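## Task

Slide or carry the green bin, and no other bin, to the bench edge closest to the arms. Then set the hook lying flat on the bench next to that bin, with its handle sticking out past that same edge. All other objects must finish on the same surface they start on. Nothing counts if it stays put only because a robot is holding it. Finish by opening the grippers and moving the arms away.

## Robot and tools

ROBOTS. Three identical i2rt Big YAM arms are named arm1, arm2 and arm3. Each has six revolute joints, a two-finger gripper and a fisheye camera on the wrist. The hand reaches roughly 1.0 m from the joint1 axis. Joints move at different speeds, so the hand can sweep a wide, curved path between postures. The arms act independently: if one stalls, the others keep going. Loose objects may occasionally get nudged by something outside your control.

FRAMES. All positions share one scene frame with its origin on the floor and +z upward. The 'hand' point sits halfway between the fingertips; its z axis runs along the fingers and its y axis is the direction the fingers open and close. Hand poses are computed from each arm's real foot pose, which is never printed. Camera calibration (OpenCV style, metres, pixels) is given for arm1_cam_wrist, arm2_cam_wrist, arm3_cam_wrist (fisheye, 616x616) and room_a, room_b (fixed room cameras, 896x504); it can be off by a couple of degrees and several millimetres, and wrist camera poses inherit joint reading errors.

execute_actions. Argument 'actions' is a list holding one action or nothing (empty list = just report state and images). The action is an object keyed by arm name; under each arm goes 'joints', an object mapping joint names to absolute targets (not offsets). Names, units and ranges: joint1_rad -2.879..2.879 (base yaw, positive counter-clockwise seen from above, 0 = direction the foot faces); joint2_rad 0..3.141 (shoulder, 0 = upper arm pointing back about level, increasing lifts it up then forward); joint3_rad 0..3.019 (elbow, 0 = folded, increasing opens); joint4_rad -1.692..1.57 (hand pitch, positive tips fingers up); joint5_rad -1.57..1.57 (hand yaw, positive to the arm's right); joint6_rad -2.094..2.094 (hand roll, positive clockwise viewed from behind the hand); gripper_m 0..0.093 metres, the fingertip gap. Done tolerances are ±0.045, 0.14, 0.09, 0.055, 0.03, 0.035 rad and ±0.003 m respectively. You may list any subset of arms and joints; all start at once. Omitted joints can still be driving toward an earlier target. One action runs at most 15 s. Unknown keys or out-of-range numbers cause the whole call to be rejected with no motion. Optional 'cameras' lists which images to return (names above, or 'all'; omitted/null means all; [] means none). Example: {"actions":[{"arm2":{"joints":{"joint1_rad":0.3,"gripper_m":0.05}}}],"cameras":["room_a"]}.

RESULTS. Each result gives every robot's joint_positions, a 'pictures' line naming the image order, and joint_status per commanded key: 'off_target' (stopped short, may still push), 'contact_stop' or 'time_out' (usually then holds where it stopped; a timed-out joint may keep a target a little away and go on pushing), 'not_followed' (a self/inter-arm collision check blocked that arm's joint targets; the gripper target still runs, and the blocked targets may be retried on later actions). A 'joint command not followed' line with a 'cause:' explains such a block. on_its_own lists uncommanded behaviour; 'held at' is the target being held, not the current angle. To relieve a pushing joint, command its reported position. A very small change from the current angle may not move a joint. A joint carrying a load may sag after a time_out. MOTOR HOT appears from 85 °C; at 100 °C an OVER-TEMPERATURE FAULT drops that arm and keys show 'limit_stop_at_motor_heat' (resend targets afterwards). If a result reports a stop, later motion, wait and finished_scene calls in the same reply are skipped.

wait: 'seconds' 0 to 10; commands nothing and returns state and images.
zoom_image: 'camera' (one of the five) and 'region' [x0, y0, x1, y1] in pixels of that camera's latest full image, top-left origin, at most 504x504.
read_manual: optional 'section', only 'licences'; no motion.
finished_scene: 'scene' 1 or 2; ends that scene permanently and reports success plus the next task. The goal must hold on its own at that moment.

CAUTIONS. Never knock anything onto the floor or out of the work area; that ends the scene. Two robots pressing hard on each other ends the run, and hard impacts hurt too; the collision check ignores fingers, gripper housings and wrist cameras and can react late. The arm does not stop on contact and keeps pushing, which can overheat motors within minutes, and holding loads also heats them, even while you think. Avoid drops, slips and slams. Plan fast, compact motions; thinking time lets the robot hold the last command. At the end, open the grippers and pull the arms clear before calling finished_scene.

Each tool is called after ">>>" as name(argument=value, ...), one argument or row to a line, values as JSON.

## Session

>>> execute_actions(
  actions=[],
)

Scene clock: 0.00 s.
arm1.joint_positions: joint1_rad=+0.414 joint2_rad=+0.368 joint3_rad=+1.410 joint4_rad=-1.320 joint5_rad=+0.214 joint6_rad=-0.306 gripper_m=+0.094
arm1.joint_status: not commanded
arm1.hand: x=-0.9789 y=+0.1134 z=+1.3808 quat_wxyz=(-0.451, +0.712, -0.362, -0.399) (m; scene frame)
arm2.joint_positions: joint1_rad=+0.245 joint2_rad=+0.396 joint3_rad=+1.452 joint4_rad=-1.152 joint5_rad=+0.114 joint6_rad=+0.488 gripper_m=+0.094
arm2.joint_status: not commanded
arm2.hand: x=-0.0161 y=+0.1420 z=+1.3623 quat_wxyz=(-0.280, +0.460, -0.585, -0.607) (m; scene frame)
arm3.joint_positions: joint1_rad=+0.600 joint2_rad=+0.498 joint3_rad=+1.345 joint4_rad=-1.352 joint5_rad=+0.025 joint6_rad=+0.690 gripper_m=+0.094
arm3.joint_status: not commanded
arm3.hand: x=+0.8112 y=+0.1574 z=+1.3001 quat_wxyz=(-0.058, +0.610, -0.613, -0.499) (m; scene frame)
pictures: arm1_cam_wrist, arm2_cam_wrist, arm3_cam_wrist, room_a, room_b
Images, in order (width x height): arm1_cam_wrist 616x616, arm2_cam_wrist 616x616, arm3_cam_wrist 616x616, room_a 896x504, room_b 896x504.

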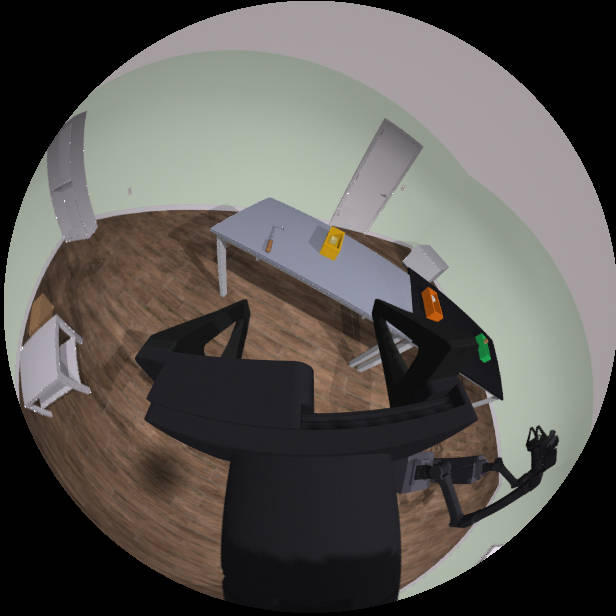

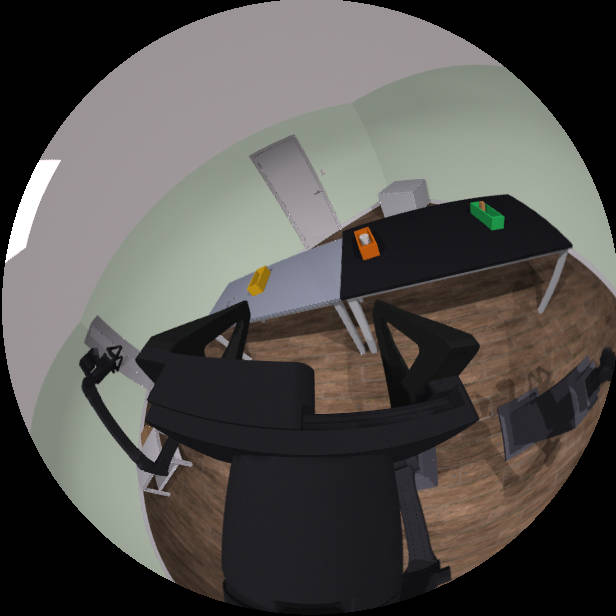

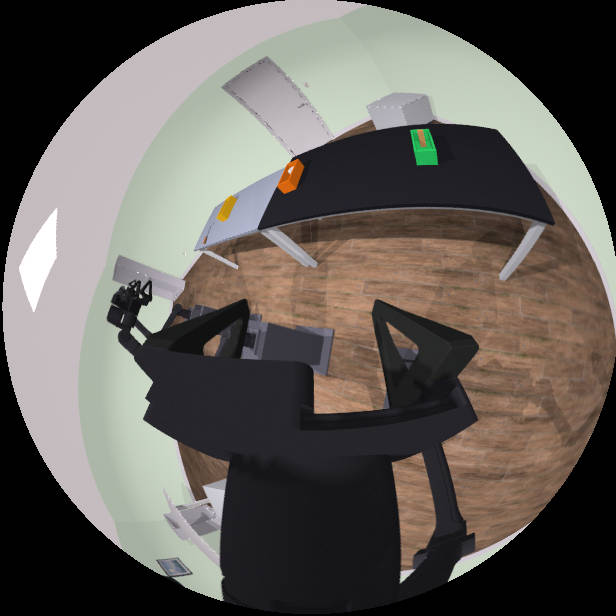

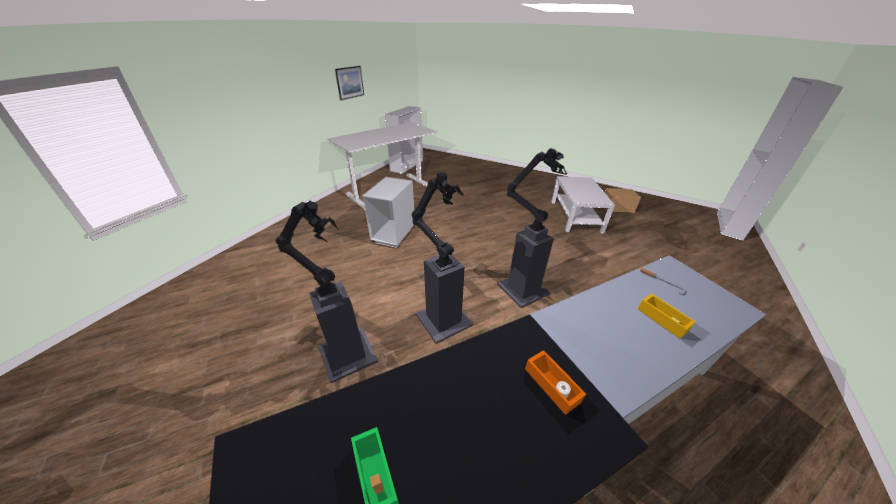

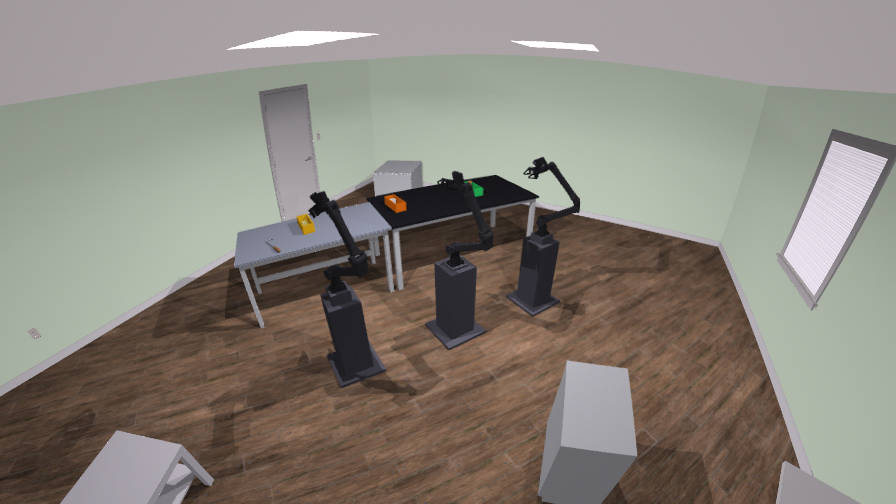

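>>> zoom_image(
  camera="room_a",
  region=[600, 240, 780, 350],
)

>>> zoom_image(
  camera="room_a",
  region=[200, 304, 560, 504],
)

>>> zoom_image(
  camera="arm3_cam_wrist",
  region=[370, 100, 490, 200],
)

>>> zoom_image(
  camera="arm1_cam_wrist",
  region=[200, 190, 360, 290],
)

Region (600, 240, 780, 350) of room_a's 896x504 image, scaled by 2.800, with more detail than that image has.

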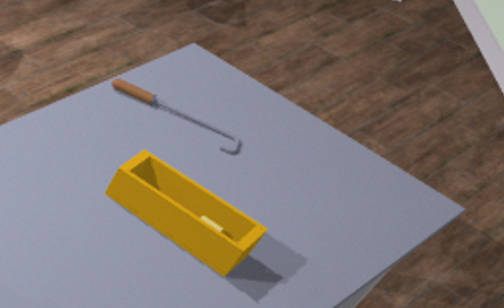

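Region (200, 304, 560, 504) of room_a's 896x504 image, scaled by 1.400, with more detail than that image has.

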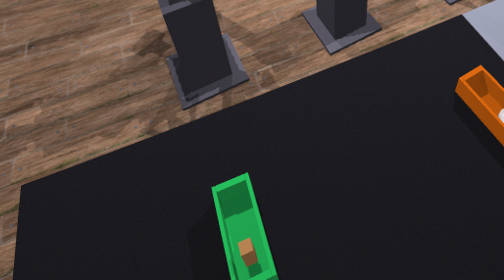

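Region (370, 100, 490, 200) of arm3_cam_wrist's 616x616 image, scaled by 4.200, with more detail than that image has.

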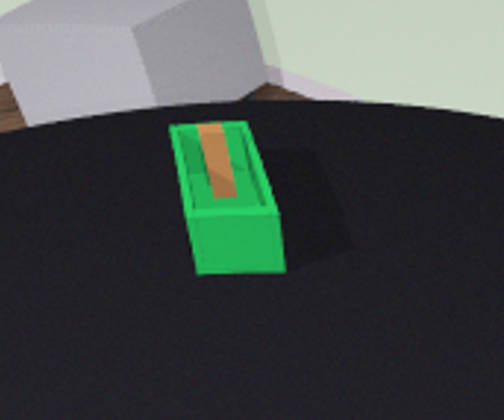

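Region (200, 190, 360, 290) of arm1_cam_wrist's 616x616 image, scaled by 3.150, with more detail than that image has; it fills the top 315 rows of this view, and the rest is white.

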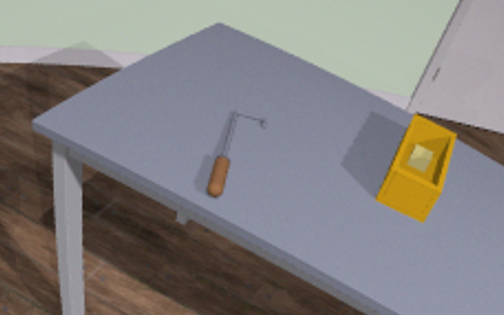

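>>> execute_actions(
  actions=[
    {"arm1":{"joints":{"joint1_rad":0.40,"joint2_rad":2.2,"joint3_rad":1.694,"joint4_rad":-0.095,"joint5_rad":0,"joint6_rad":0}},"arm3":{"joints":{"joint1_rad":-0.096,"joint2_rad":1.711,"joint3_rad":1.192,"joint4_rad":0.02,"joint5_rad":0,"joint6_rad":0}},"arm2":{"joints":{"joint1_rad":-0.1,"joint2_rad":1.2,"joint3_rad":0.9,"joint4_rad":0.0,"joint5_rad":0,"joint6_rad":0}}},
  ],
)

Scene clock: 3.97 s.
arm1.joint_positions: joint1_rad=+0.410 joint2_rad=+2.200 joint3_rad=+1.666 joint4_rad=-0.116 joint5_rad=+0.005 joint6_rad=-0.009 gripper_m=+0.094
arm1.joint_status: all done
arm1.hand: x=-1.3270 y=+0.7228 z=+0.8349 quat_wxyz=(-0.236, +0.769, -0.464, -0.372) (m; scene frame)
arm2.joint_positions: joint1_rad=-0.096 joint2_rad=+1.200 joint3_rad=+0.875 joint4_rad=-0.021 joint5_rad=+0.002 joint6_rad=+0.016 gripper_m=+0.094
arm2.joint_status: all done
arm2.hand: x=+0.0090 y=+0.5503 z=+1.0127 quat_wxyz=(-0.402, +0.580, -0.582, -0.406) (m; scene frame)
arm3.joint_positions: joint1_rad=-0.104 joint2_rad=+1.714 joint3_rad=+1.186 joint4_rad=-0.001 joint5_rad=-0.001 joint6_rad=+0.012 gripper_m=+0.094
arm3.joint_status: all done
arm3.hand: x=+0.9378 y=+0.6919 z=+0.9387 quat_wxyz=(-0.352, +0.611, -0.618, -0.348) (m; scene frame)
pictures: arm1_cam_wrist, arm2_cam_wrist, arm3_cam_wrist, room_a, room_b
camera_calibration (this result's frames):
arm1_cam_wrist: T_world_to_cam=[[0.891904, 0.451358, 0.0279809, 0.831642], [0.440786, -0.853851, -0.276849, 1.44087], [-0.101067, 0.259256, -0.960506, 0.603645], [0, 0, 0, 1]] pos_world=[-1.31585, 0.698424, 0.955439]
arm2_cam_wrist: T_world_to_cam=[[0.999903, -0.00420678, -0.0132593, 0.00610621], [-0.0109854, -0.823551, -0.567136, 1.03148], [-0.00853392, 0.567227, -0.823517, 0.64376], [0, 0, 0, 1]] pos_world=[0.0107194, 0.484343, 1.11522]
arm3_cam_wrist: T_world_to_cam=[[0.999878, 0.00493704, -0.0148302, -0.922089], [-0.00154626, -0.912908, -0.408162, 1.02406], [-0.0155538, 0.408135, -0.912789, 0.714336], [0, 0, 0, 1]] pos_world=[0.934671, 0.647882, 1.05635]
Images, in order (width x height): arm1_cam_wrist 616x616, arm2_cam_wrist 616x616, arm3_cam_wrist 616x616, room_a 896x504, room_b 896x504.

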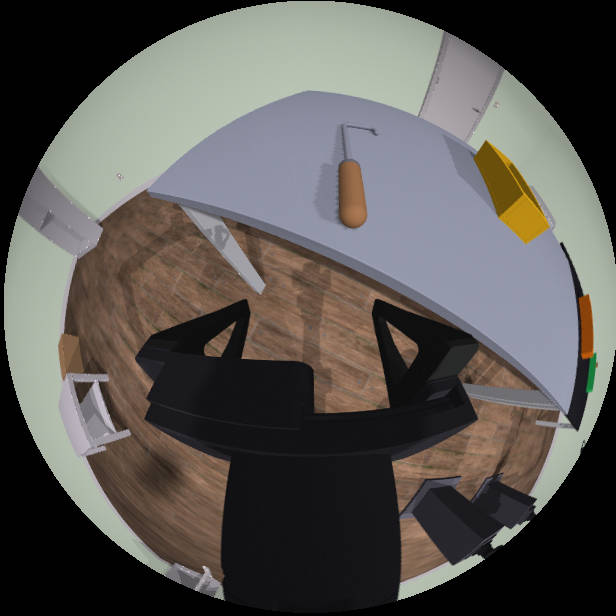

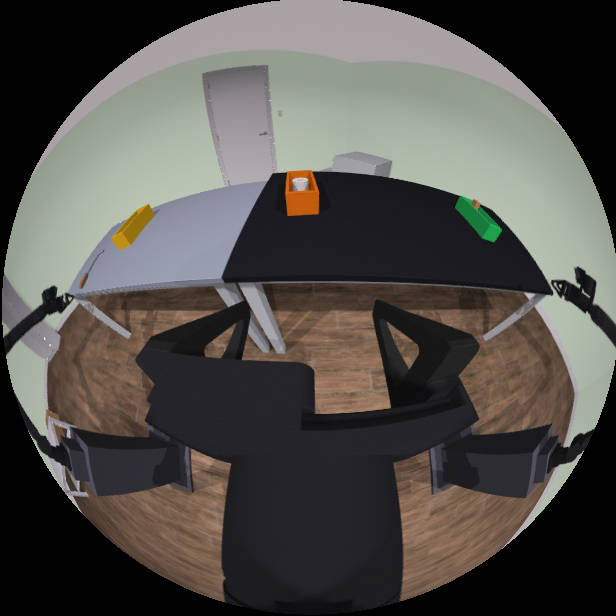

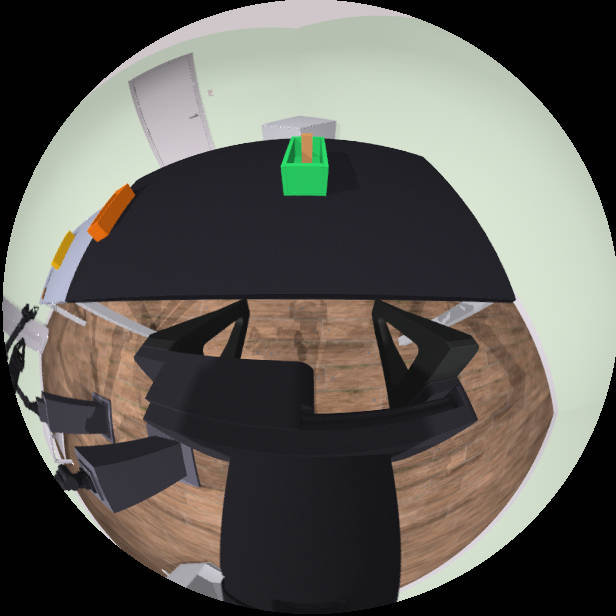

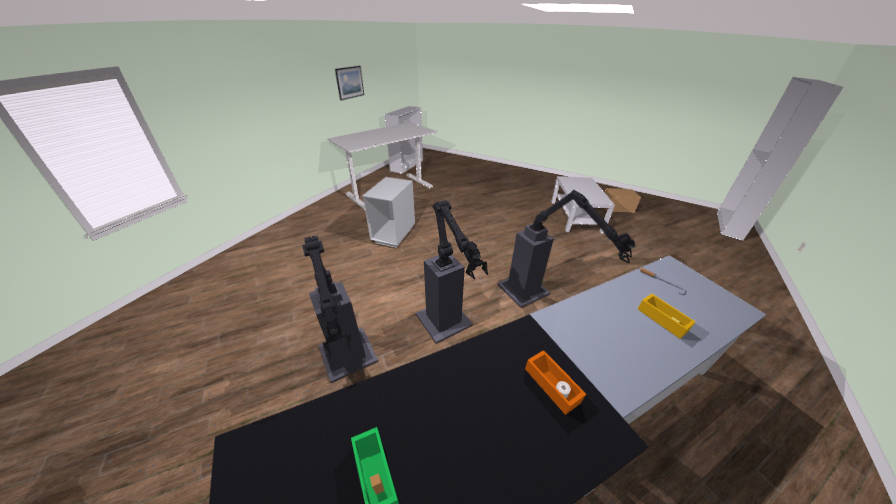

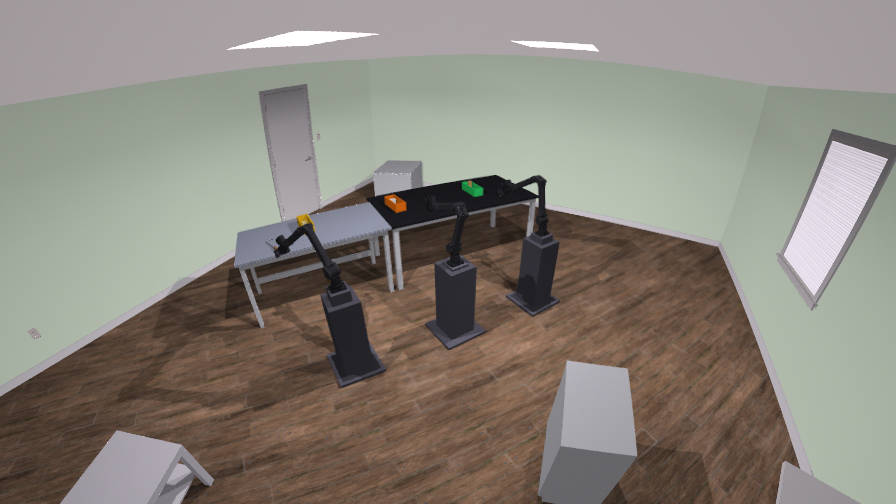

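>>> execute_actions(
  actions=[
    {"arm1":{"joints":{"joint1_rad":0.33,"joint2_rad":2.423,"joint3_rad":1.905,"joint4_rad":0.115}}},
  ],
  cameras=["arm1_cam_wrist","room_a","room_b"],
)

>>> zoom_image(
  camera="room_a",
  region=[580, 210, 720, 310],
)

Scene clock: 5.70 s.
arm1.joint_positions: joint1_rad=+0.323 joint2_rad=+2.411 joint3_rad=+1.857 joint4_rad=+0.098 joint5_rad=+0.003 joint6_rad=-0.010 gripper_m=+0.094
arm1.joint_status: all done
arm1.hand: x=-1.2892 y=+0.8176 z=+0.8049 quat_wxyz=(-0.299, +0.709, -0.470, -0.433) (m; scene frame)
arm2.joint_positions: joint1_rad=-0.096 joint2_rad=+1.200 joint3_rad=+0.875 joint4_rad=-0.021 joint5_rad=+0.002 joint6_rad=+0.016 gripper_m=+0.094
arm2.joint_status: not commanded
arm2.hand: x=+0.0090 y=+0.5503 z=+1.0127 quat_wxyz=(-0.402, +0.580, -0.582, -0.406) (m; scene frame)
arm3.joint_positions: joint1_rad=-0.104 joint2_rad=+1.714 joint3_rad=+1.186 joint4_rad=-0.001 joint5_rad=-0.001 joint6_rad=+0.012 gripper_m=+0.094
arm3.joint_status: not commanded
arm3.hand: x=+0.9378 y=+0.6919 z=+0.9387 quat_wxyz=(-0.352, +0.612, -0.617, -0.348) (m; scene frame)
pictures: arm1_cam_wrist, room_a, room_b
camera_calibration (this result's frames):
arm1_cam_wrist: T_world_to_cam=[[0.928366, 0.370707, 0.0266969, 0.869905], [0.341049, -0.821138, -0.457622, 1.48705], [-0.147722, 0.433946, -0.888746, 0.293331], [0, 0, 0, 1]] pos_world=[-1.27142, 0.771305, 0.91798]
Images, in order (width x height): arm1_cam_wrist 616x616, room_a 896x504, room_b 896x504.

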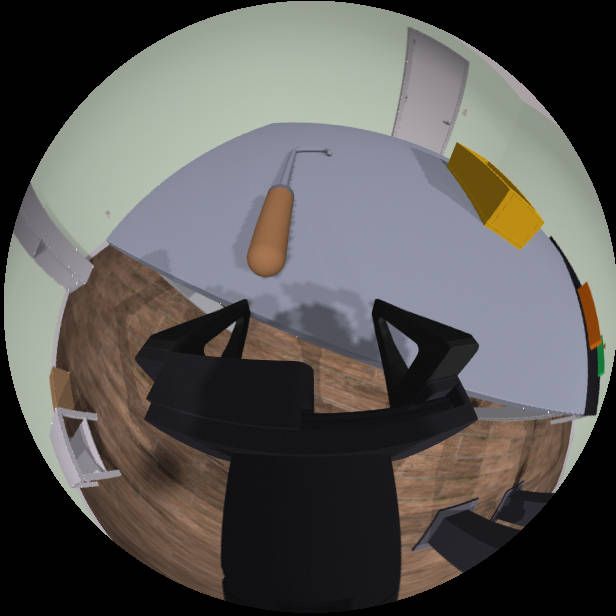

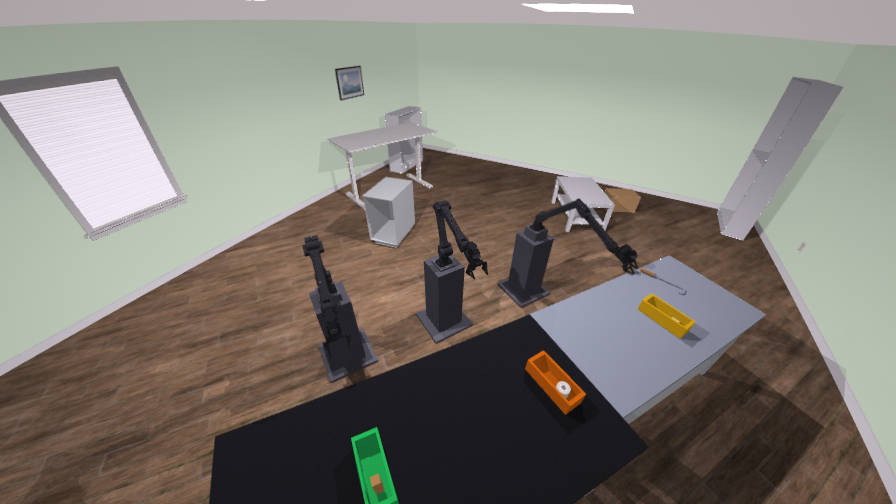

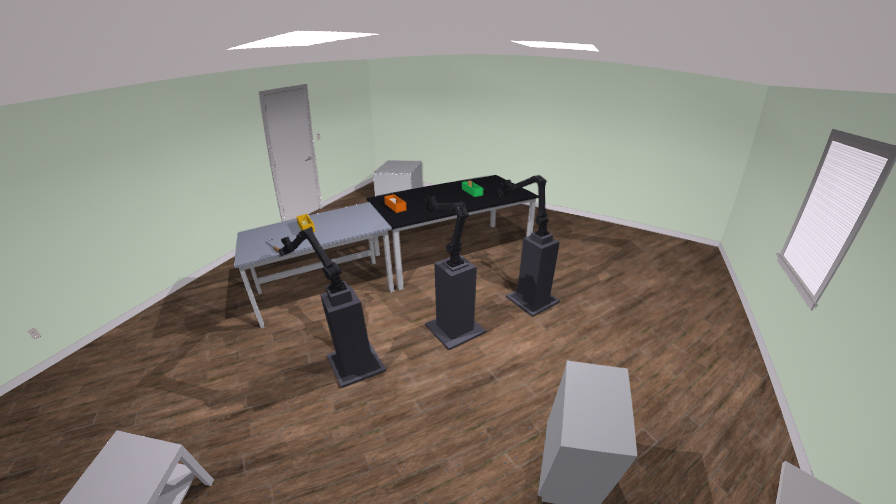

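Region (580, 210, 720, 310) of room_a's 896x504 image, scaled by 3.600, with more detail than that image has; it fills the top 360 rows of this view, and the rest is white.

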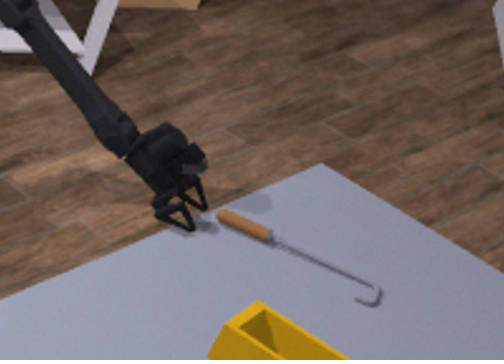

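>>> zoom_image(
  camera="room_b",
  region=[240, 215, 330, 275],
)

>>> zoom_image(
  camera="arm1_cam_wrist",
  region=[180, 130, 440, 390],
)

Region (240, 215, 330, 275) of room_b's 896x504 image, scaled by 5.600, with more detail than that image has.

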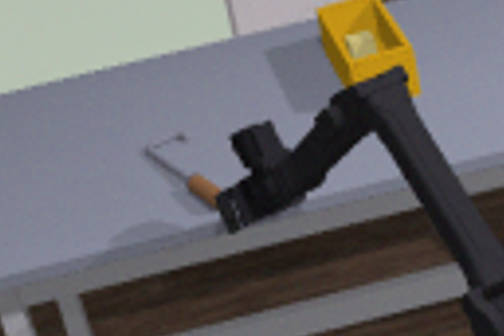

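Region (180, 130, 440, 390) of arm1_cam_wrist's 616x616 image, scaled by 1.938, with more detail than that image has.

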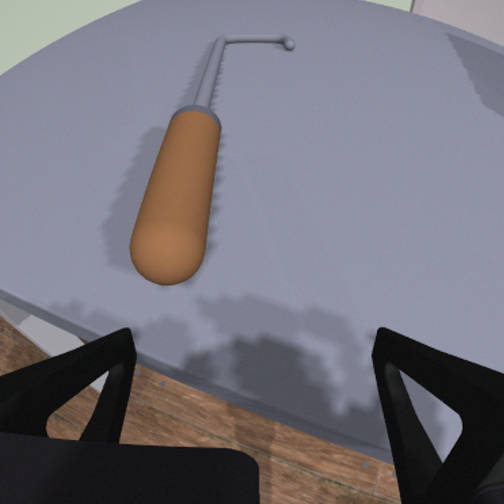

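>>> execute_actions(
  actions=[
    {"arm1":{"joints":{"joint1_rad":0.37,"joint2_rad":2.48,"joint3_rad":2.34,"joint4_rad":-0.05}}},
  ],
  cameras=[],
)

>>> execute_actions(
  actions=[
    {"arm1":{"joints":{"joint2_rad":2.61,"joint4_rad":-0.12}}},
  ],
  cameras=["arm1_cam_wrist","room_a"],
)

>>> zoom_image(
  camera="room_a",
  region=[600, 220, 700, 300],
)

Scene clock: 8.10 s.
arm1.joint_positions: joint1_rad=+0.374 joint2_rad=+2.479 joint3_rad=+2.306 joint4_rad=-0.043 joint5_rad=+0.003 joint6_rad=-0.009 gripper_m=+0.094
arm1.joint_status: all done
arm1.hand: x=-1.3677 y=+0.8761 z=+0.9714 quat_wxyz=(-0.340, +0.663, -0.415, -0.522) (m; scene frame)
arm2.joint_positions: joint1_rad=-0.096 joint2_rad=+1.200 joint3_rad=+0.875 joint4_rad=-0.021 joint5_rad=+0.002 joint6_rad=+0.016 gripper_m=+0.094
arm2.joint_status: not commanded
arm2.hand: x=+0.0090 y=+0.5503 z=+1.0127 quat_wxyz=(-0.402, +0.580, -0.582, -0.406) (m; scene frame)
arm3.joint_positions: joint1_rad=-0.104 joint2_rad=+1.714 joint3_rad=+1.186 joint4_rad=-0.001 joint5_rad=-0.001 joint6_rad=+0.012 gripper_m=+0.094
arm3.joint_status: not commanded
arm3.hand: x=+0.9378 y=+0.6919 z=+0.9387 quat_wxyz=(-0.352, +0.612, -0.617, -0.348) (m; scene frame)
pictures: none
No camera images: the call's "cameras" was empty. Leave "cameras" out to get every camera's image.

Scene clock: 9.53 s.
arm1.joint_positions: joint1_rad=+0.374 joint2_rad=+2.623 joint3_rad=+2.306 joint4_rad=-0.116 joint5_rad=+0.003 joint6_rad=-0.009 gripper_m=+0.094
arm1.joint_status: all done
arm1.hand: x=-1.3627 y=+0.8681 z=+0.8173 quat_wxyz=(-0.293, +0.716, -0.449, -0.448) (m; scene frame)
arm2.joint_positions: joint1_rad=-0.096 joint2_rad=+1.200 joint3_rad=+0.875 joint4_rad=-0.021 joint5_rad=+0.002 joint6_rad=+0.016 gripper_m=+0.094
arm2.joint_status: not commanded
arm2.hand: x=+0.0090 y=+0.5503 z=+1.0127 quat_wxyz=(-0.402, +0.580, -0.582, -0.406) (m; scene frame)
arm3.joint_positions: joint1_rad=-0.104 joint2_rad=+1.714 joint3_rad=+1.186 joint4_rad=-0.001 joint5_rad=-0.001 joint6_rad=+0.012 gripper_m=+0.094
arm3.joint_status: not commanded
arm3.hand: x=+0.9378 y=+0.6919 z=+0.9387 quat_wxyz=(-0.352, +0.612, -0.617, -0.348) (m; scene frame)
pictures: arm1_cam_wrist, room_a
camera_calibration (this result's frames):
arm1_cam_wrist: T_world_to_cam=[[0.908868, 0.416307, 0.0254427, 0.854009], [0.376977, -0.793842, -0.477183, 1.60056], [-0.178457, 0.443287, -0.878436, 0.213195], [0, 0, 0, 1]] pos_world=[-1.34151, 0.820552, 0.929307]
Images, in order (width x height): arm1_cam_wrist 616x616, room_a 896x504.

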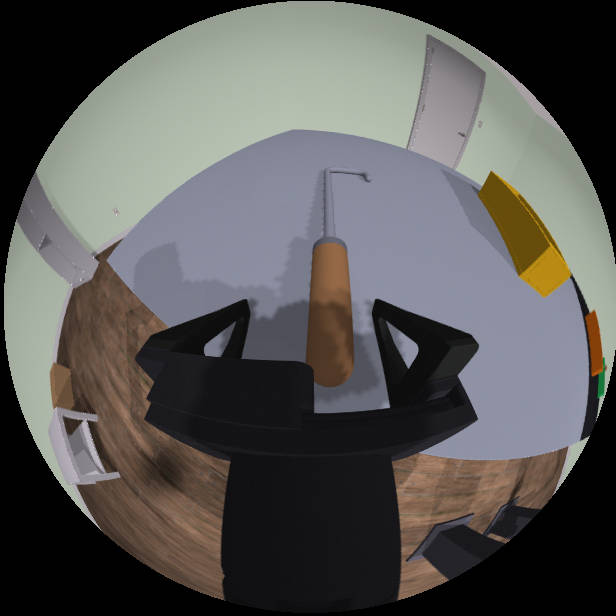

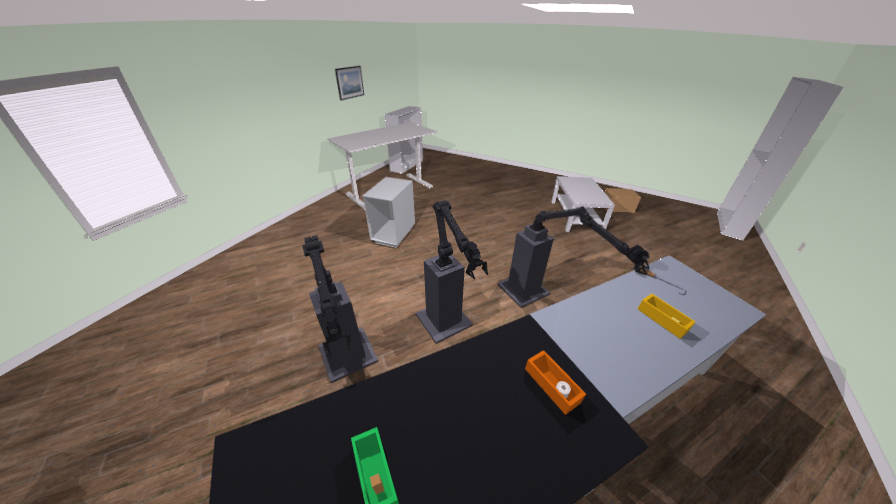

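Region (600, 220, 700, 300) of room_a's 896x504 image, scaled by 5.040, with more detail than that image has; it fills the top 403 rows of this view, and the rest is white.

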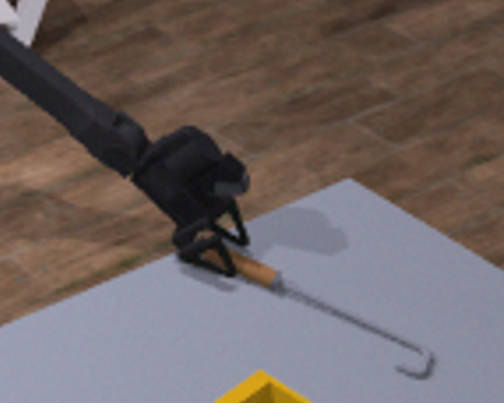

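>>> execute_actions(
  actions=[
    {"arm1":{"joints":{"joint1_rad":0.355,"gripper_m":0.0}}},
  ],
  cameras=["arm1_cam_wrist"],
)

Scene clock: 10.33 s.
arm1.joint_positions: joint1_rad=+0.362 joint2_rad=+2.623 joint3_rad=+2.306 joint4_rad=-0.116 joint5_rad=-0.002 joint6_rad=-0.005 gripper_m=+0.029
arm1.joint_status: gripper_m off_target (ended at +0.029, target +0.000); the others done
arm1.hand: x=-1.3531 y=+0.8726 z=+0.8174 quat_wxyz=(-0.293, +0.713, -0.453, -0.448) (m; scene frame)
arm2.joint_positions: joint1_rad=-0.096 joint2_rad=+1.200 joint3_rad=+0.875 joint4_rad=-0.021 joint5_rad=+0.002 joint6_rad=+0.016 gripper_m=+0.094
arm2.joint_status: not commanded
arm2.hand: x=+0.0090 y=+0.5503 z=+1.0127 quat_wxyz=(-0.402, +0.580, -0.582, -0.406) (m; scene frame)
arm3.joint_positions: joint1_rad=-0.104 joint2_rad=+1.714 joint3_rad=+1.186 joint4_rad=-0.001 joint5_rad=-0.001 joint6_rad=+0.012 gripper_m=+0.094
arm3.joint_status: not commanded
arm3.hand: x=+0.9378 y=+0.6919 z=+0.9387 quat_wxyz=(-0.352, +0.612, -0.617, -0.348) (m; scene frame)
pictures: arm1_cam_wrist
camera_calibration (this result's frames):
arm1_cam_wrist: T_world_to_cam=[[0.912752, 0.408043, 0.0196207, 0.860612], [0.36717, -0.798374, -0.477269, 1.59125], [-0.179081, 0.442832, -0.878538, 0.21265], [0, 0, 0, 1]] pos_world=[-1.3317, 0.825075, 0.929388]
Images, in order (width x height): arm1_cam_wrist 616x616.

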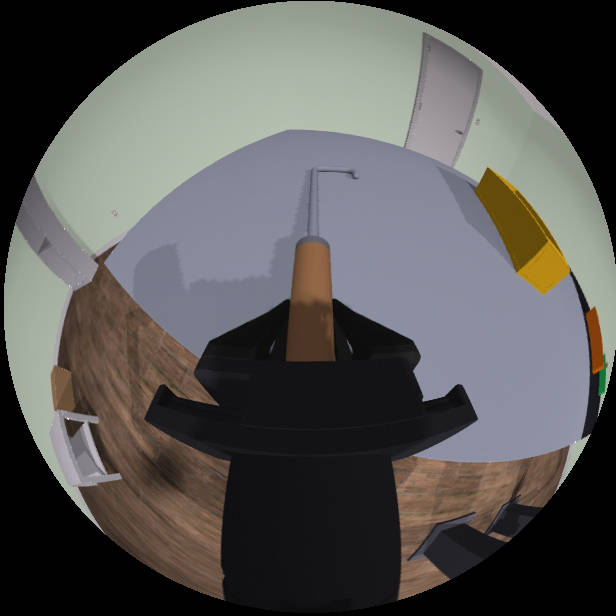

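>>> execute_actions(
  actions=[
    {"arm1":{"joints":{"joint2_rad":2.28}}},
  ],
  cameras=[],
)

>>> execute_actions(
  actions=[
    {"arm1":{"joints":{"joint1_rad":-0.632,"joint3_rad":2.0,"joint4_rad":0.03,"joint5_rad":-0.4,"joint6_rad":-0.2}}},
  ],
  cameras=[],
)

>>> execute_actions(
  actions=[
    {"arm1":{"joints":{"joint2_rad":2.41}}},
  ],
  cameras=["arm1_cam_wrist","arm2_cam_wrist","room_a"],
)

Scene clock: 12.20 s.
arm1.joint_positions: joint1_rad=+0.362 joint2_rad=+2.300 joint3_rad=+2.289 joint4_rad=-0.144 joint5_rad=-0.002 joint6_rad=-0.005 gripper_m=+0.029
arm1.joint_status: all done
arm1.hand: x=-1.3474 y=+0.8547 z=+1.1065 quat_wxyz=(-0.354, +0.643, -0.408, -0.542) (m; scene frame)
arm2.joint_positions: joint1_rad=-0.096 joint2_rad=+1.200 joint3_rad=+0.875 joint4_rad=-0.021 joint5_rad=+0.002 joint6_rad=+0.016 gripper_m=+0.094
arm2.joint_status: not commanded
arm2.hand: x=+0.0090 y=+0.5503 z=+1.0127 quat_wxyz=(-0.402, +0.580, -0.582, -0.406) (m; scene frame)
arm3.joint_positions: joint1_rad=-0.104 joint2_rad=+1.714 joint3_rad=+1.186 joint4_rad=-0.001 joint5_rad=-0.001 joint6_rad=+0.012 gripper_m=+0.094
arm3.joint_status: not commanded
arm3.hand: x=+0.9378 y=+0.6919 z=+0.9387 quat_wxyz=(-0.352, +0.612, -0.617, -0.348) (m; scene frame)
pictures: none
No camera images: the call's "cameras" was empty. Leave "cameras" out to get every camera's image.

Scene clock: 14.63 s.
arm1.joint_positions: joint1_rad=-0.624 joint2_rad=+2.305 joint3_rad=+1.977 joint4_rad=+0.016 joint5_rad=-0.404 joint6_rad=-0.195 gripper_m=+0.029
arm1.joint_status: all done
arm1.hand: x=-0.5280 y=+0.7955 z=+0.9613 quat_wxyz=(-0.467, +0.549, -0.583, -0.374) (m; scene frame)
arm2.joint_positions: joint1_rad=-0.096 joint2_rad=+1.200 joint3_rad=+0.875 joint4_rad=-0.021 joint5_rad=+0.002 joint6_rad=+0.016 gripper_m=+0.094
arm2.joint_status: not commanded
arm2.hand: x=+0.0090 y=+0.5503 z=+1.0127 quat_wxyz=(-0.402, +0.580, -0.582, -0.406) (m; scene frame)
arm3.joint_positions: joint1_rad=-0.104 joint2_rad=+1.714 joint3_rad=+1.186 joint4_rad=-0.001 joint5_rad=-0.001 joint6_rad=+0.012 gripper_m=+0.094
arm3.joint_status: not commanded
arm3.hand: x=+0.9378 y=+0.6919 z=+0.9387 quat_wxyz=(-0.352, +0.612, -0.617, -0.348) (m; scene frame)
pictures: none
No camera images: the call's "cameras" was empty. Leave "cameras" out to get every camera's image.

Scene clock: 16.23 s.
arm1.joint_positions: joint1_rad=-0.625 joint2_rad=+2.414 joint3_rad=+1.977 joint4_rad=+0.019 joint5_rad=-0.404 joint6_rad=-0.195 gripper_m=+0.029
arm1.joint_status: all done
arm1.hand: x=-0.5264 y=+0.7942 z=+0.8648 quat_wxyz=(-0.425, +0.558, -0.613, -0.362) (m; scene frame)
arm2.joint_positions: joint1_rad=-0.096 joint2_rad=+1.200 joint3_rad=+0.875 joint4_rad=-0.021 joint5_rad=+0.002 joint6_rad=+0.016 gripper_m=+0.094
arm2.joint_status: not commanded
arm2.hand: x=+0.0090 y=+0.5503 z=+1.0127 quat_wxyz=(-0.402, +0.580, -0.582, -0.406) (m; scene frame)
arm3.joint_positions: joint1_rad=-0.104 joint2_rad=+1.714 joint3_rad=+1.186 joint4_rad=-0.001 joint5_rad=-0.001 joint6_rad=+0.012 gripper_m=+0.094
arm3.joint_status: not commanded
arm3.hand: x=+0.9378 y=+0.6919 z=+0.9387 quat_wxyz=(-0.352, +0.612, -0.617, -0.348) (m; scene frame)
pictures: arm1_cam_wrist, arm2_cam_wrist, room_a
camera_calibration (this result's frames):
arm1_cam_wrist: T_world_to_cam=[[0.991478, -0.124531, 0.0382559, 0.585399], [-0.0860922, -0.846725, -0.525019, 1.08883], [0.0977734, 0.517251, -0.85023, 0.499162], [0, 0, 0, 1]] pos_world=[-0.535475, 0.736645, 0.973662]
arm2_cam_wrist: T_world_to_cam=[[0.999903, -0.00420678, -0.0132593, 0.00610621], [-0.0109854, -0.823551, -0.567136, 1.03148], [-0.00853392, 0.567227, -0.823517, 0.64376], [0, 0, 0, 1]] pos_world=[0.0107194, 0.484343, 1.11522]
Images, in order (width x height): arm1_cam_wrist 616x616, arm2_cam_wrist 616x616, room_a 896x504.

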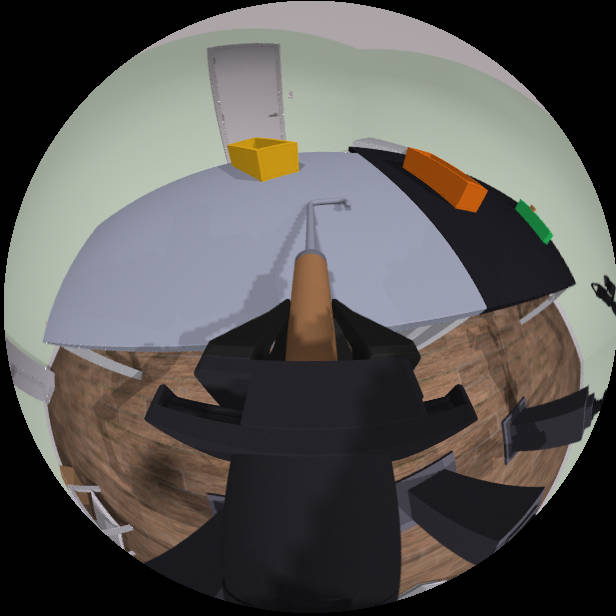

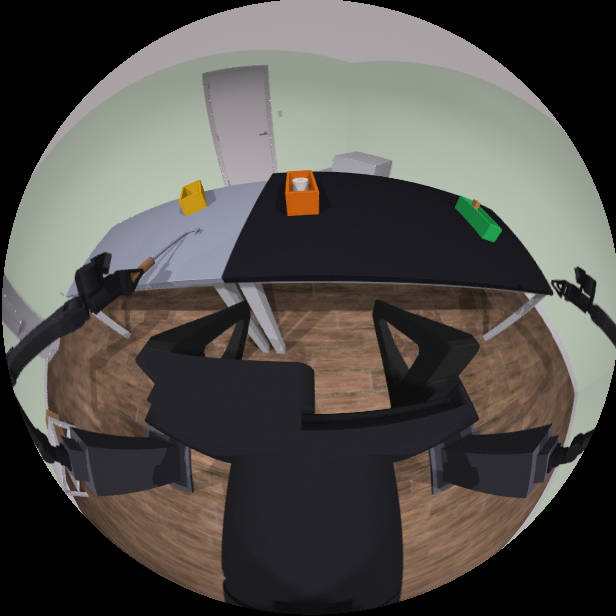

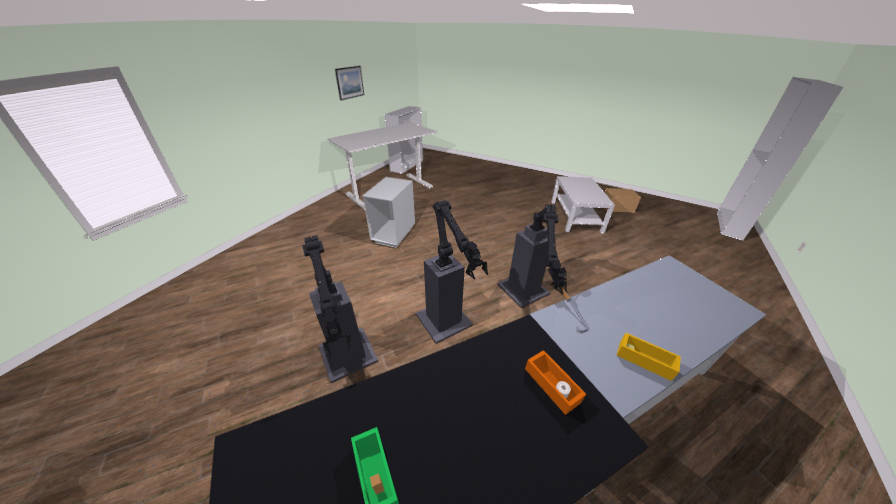

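>>> execute_actions(
  actions=[
    {"arm1":{"joints":{"joint2_rad":2.455}}},
  ],
  cameras=["arm1_cam_wrist","arm2_cam_wrist","room_a"],
)

>>> zoom_image(
  camera="room_a",
  region=[520, 250, 720, 400],
)

>>> zoom_image(
  camera="arm2_cam_wrist",
  region=[60, 200, 240, 320],
)

Scene clock: 17.23 s.
arm1.joint_positions: joint1_rad=-0.625 joint2_rad=+2.432 joint3_rad=+1.977 joint4_rad=+0.019 joint5_rad=-0.404 joint6_rad=-0.195 gripper_m=+0.029
arm1.joint_status: all done
arm1.hand: x=-0.5268 y=+0.7932 z=+0.8489 quat_wxyz=(-0.418, +0.560, -0.618, -0.360) (m; scene frame)
arm2.joint_positions: joint1_rad=-0.096 joint2_rad=+1.200 joint3_rad=+0.875 joint4_rad=-0.021 joint5_rad=+0.002 joint6_rad=+0.016 gripper_m=+0.094
arm2.joint_status: not commanded
arm2.hand: x=+0.0090 y=+0.5503 z=+1.0127 quat_wxyz=(-0.402, +0.580, -0.582, -0.406) (m; scene frame)
arm3.joint_positions: joint1_rad=-0.104 joint2_rad=+1.714 joint3_rad=+1.186 joint4_rad=-0.001 joint5_rad=-0.001 joint6_rad=+0.012 gripper_m=+0.094
arm3.joint_status: not commanded
arm3.hand: x=+0.9378 y=+0.6919 z=+0.9387 quat_wxyz=(-0.352, +0.612, -0.617, -0.348) (m; scene frame)
pictures: arm1_cam_wrist, arm2_cam_wrist, room_a
camera_calibration (this result's frames):
arm1_cam_wrist: T_world_to_cam=[[0.991783, -0.124193, 0.0307023, 0.592624], [-0.0911853, -0.85458, -0.511252, 1.07145], [0.0897315, 0.504252, -0.858882, 0.499651], [0, 0, 0, 1]] pos_world=[-0.534888, 0.737288, 0.958728]
arm2_cam_wrist: T_world_to_cam=[[0.999903, -0.00420678, -0.0132593, 0.00610621], [-0.0109854, -0.823551, -0.567136, 1.03148], [-0.00853392, 0.567227, -0.823517, 0.64376], [0, 0, 0, 1]] pos_world=[0.0107194, 0.484343, 1.11522]
Images, in order (width x height): arm1_cam_wrist 616x616, arm2_cam_wrist 616x616, room_a 896x504.

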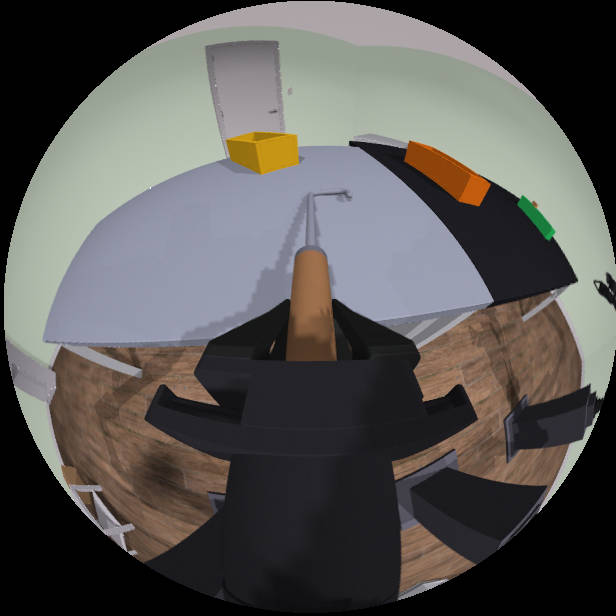

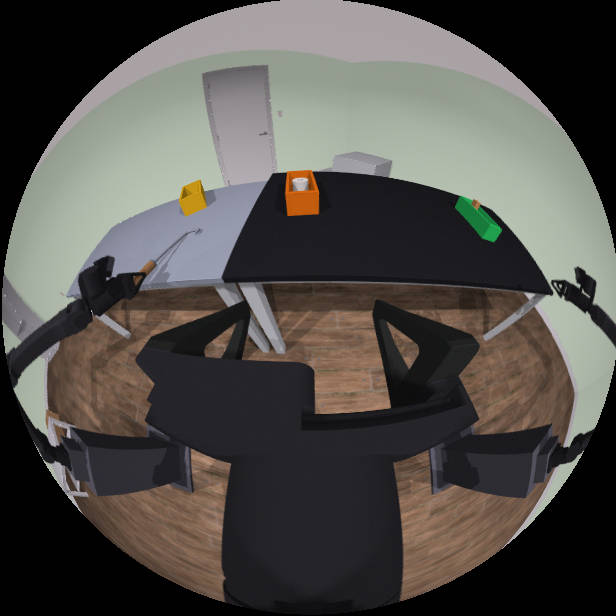

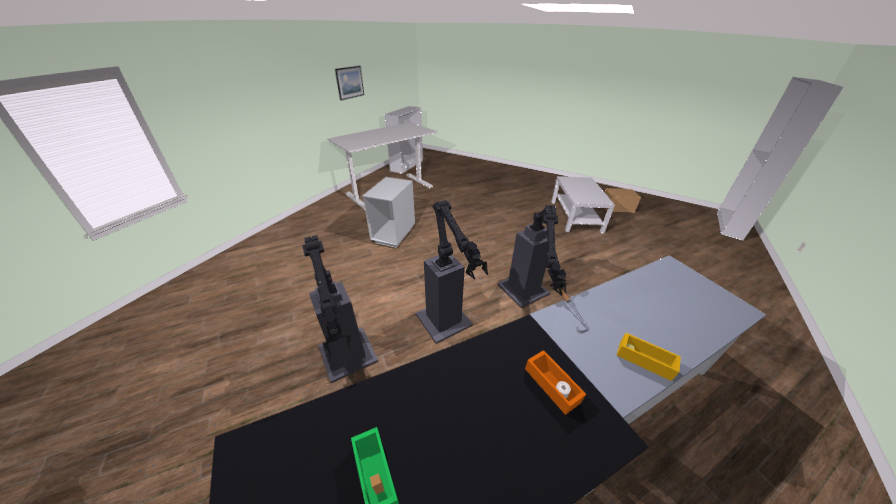

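Region (520, 250, 720, 400) of room_a's 896x504 image, scaled by 2.520, with more detail than that image has; it fills the top 378 rows of this view, and the rest is white.

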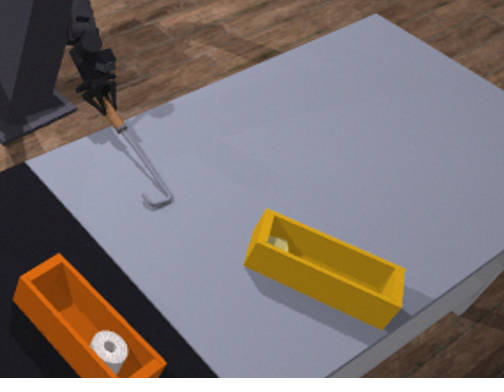

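Region (60, 200, 240, 320) of arm2_cam_wrist's 616x616 image, scaled by 2.800, with more detail than that image has.

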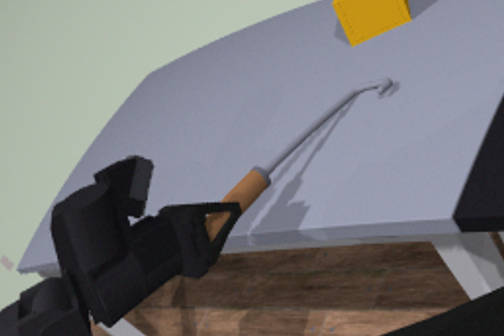

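>>> execute_actions(
  actions=[
    {"arm1":{"joints":{"joint2_rad":2.483}}},
  ],
  cameras=["arm1_cam_wrist","arm2_cam_wrist"],
)

>>> zoom_image(
  camera="arm2_cam_wrist",
  region=[60, 200, 240, 320],
)

Scene clock: 18.13 s.
arm1.joint_positions: joint1_rad=-0.625 joint2_rad=+2.463 joint3_rad=+1.977 joint4_rad=+0.019 joint5_rad=-0.404 joint6_rad=-0.195 gripper_m=+0.029
arm1.joint_status: all done
arm1.hand: x=-0.5276 y=+0.7907 z=+0.8216 quat_wxyz=(-0.406, +0.562, -0.626, -0.356) (m; scene frame)
arm2.joint_positions: joint1_rad=-0.096 joint2_rad=+1.200 joint3_rad=+0.875 joint4_rad=-0.021 joint5_rad=+0.002 joint6_rad=+0.016 gripper_m=+0.094
arm2.joint_status: not commanded
arm2.hand: x=+0.0090 y=+0.5503 z=+1.0127 quat_wxyz=(-0.402, +0.580, -0.582, -0.406) (m; scene frame)
arm3.joint_positions: joint1_rad=-0.104 joint2_rad=+1.714 joint3_rad=+1.186 joint4_rad=-0.001 joint5_rad=-0.001 joint6_rad=+0.012 gripper_m=+0.094
arm3.joint_status: not commanded
arm3.hand: x=+0.9378 y=+0.6919 z=+0.9387 quat_wxyz=(-0.352, +0.612, -0.617, -0.348) (m; scene frame)
pictures: arm1_cam_wrist, arm2_cam_wrist
camera_calibration (this result's frames):
arm1_cam_wrist: T_world_to_cam=[[0.992093, -0.124258, 0.0176708, 0.604882], [-0.0999861, -0.867579, -0.487145, 1.04112], [0.0758626, 0.481526, -0.873142, 0.499893], [0, 0, 0, 1]] pos_world=[-0.533924, 0.737704, 0.932965]
arm2_cam_wrist: T_world_to_cam=[[0.999903, -0.00420678, -0.0132593, 0.00610621], [-0.0109854, -0.823551, -0.567136, 1.03148], [-0.00853392, 0.567227, -0.823517, 0.64376], [0, 0, 0, 1]] pos_world=[0.0107194, 0.484343, 1.11522]
Images, in order (width x height): arm1_cam_wrist 616x616, arm2_cam_wrist 616x616.

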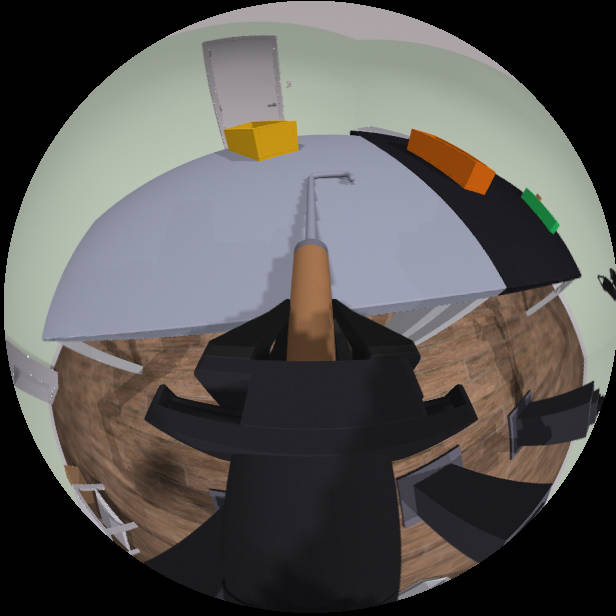

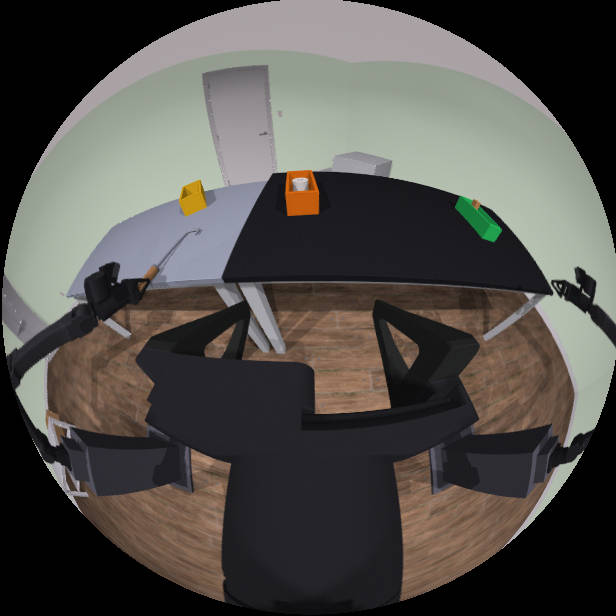

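Region (60, 200, 240, 320) of arm2_cam_wrist's 616x616 image, scaled by 2.800, with more detail than that image has.

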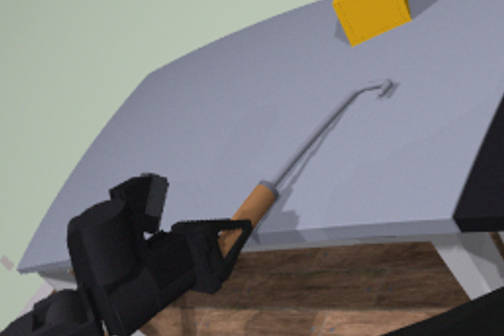

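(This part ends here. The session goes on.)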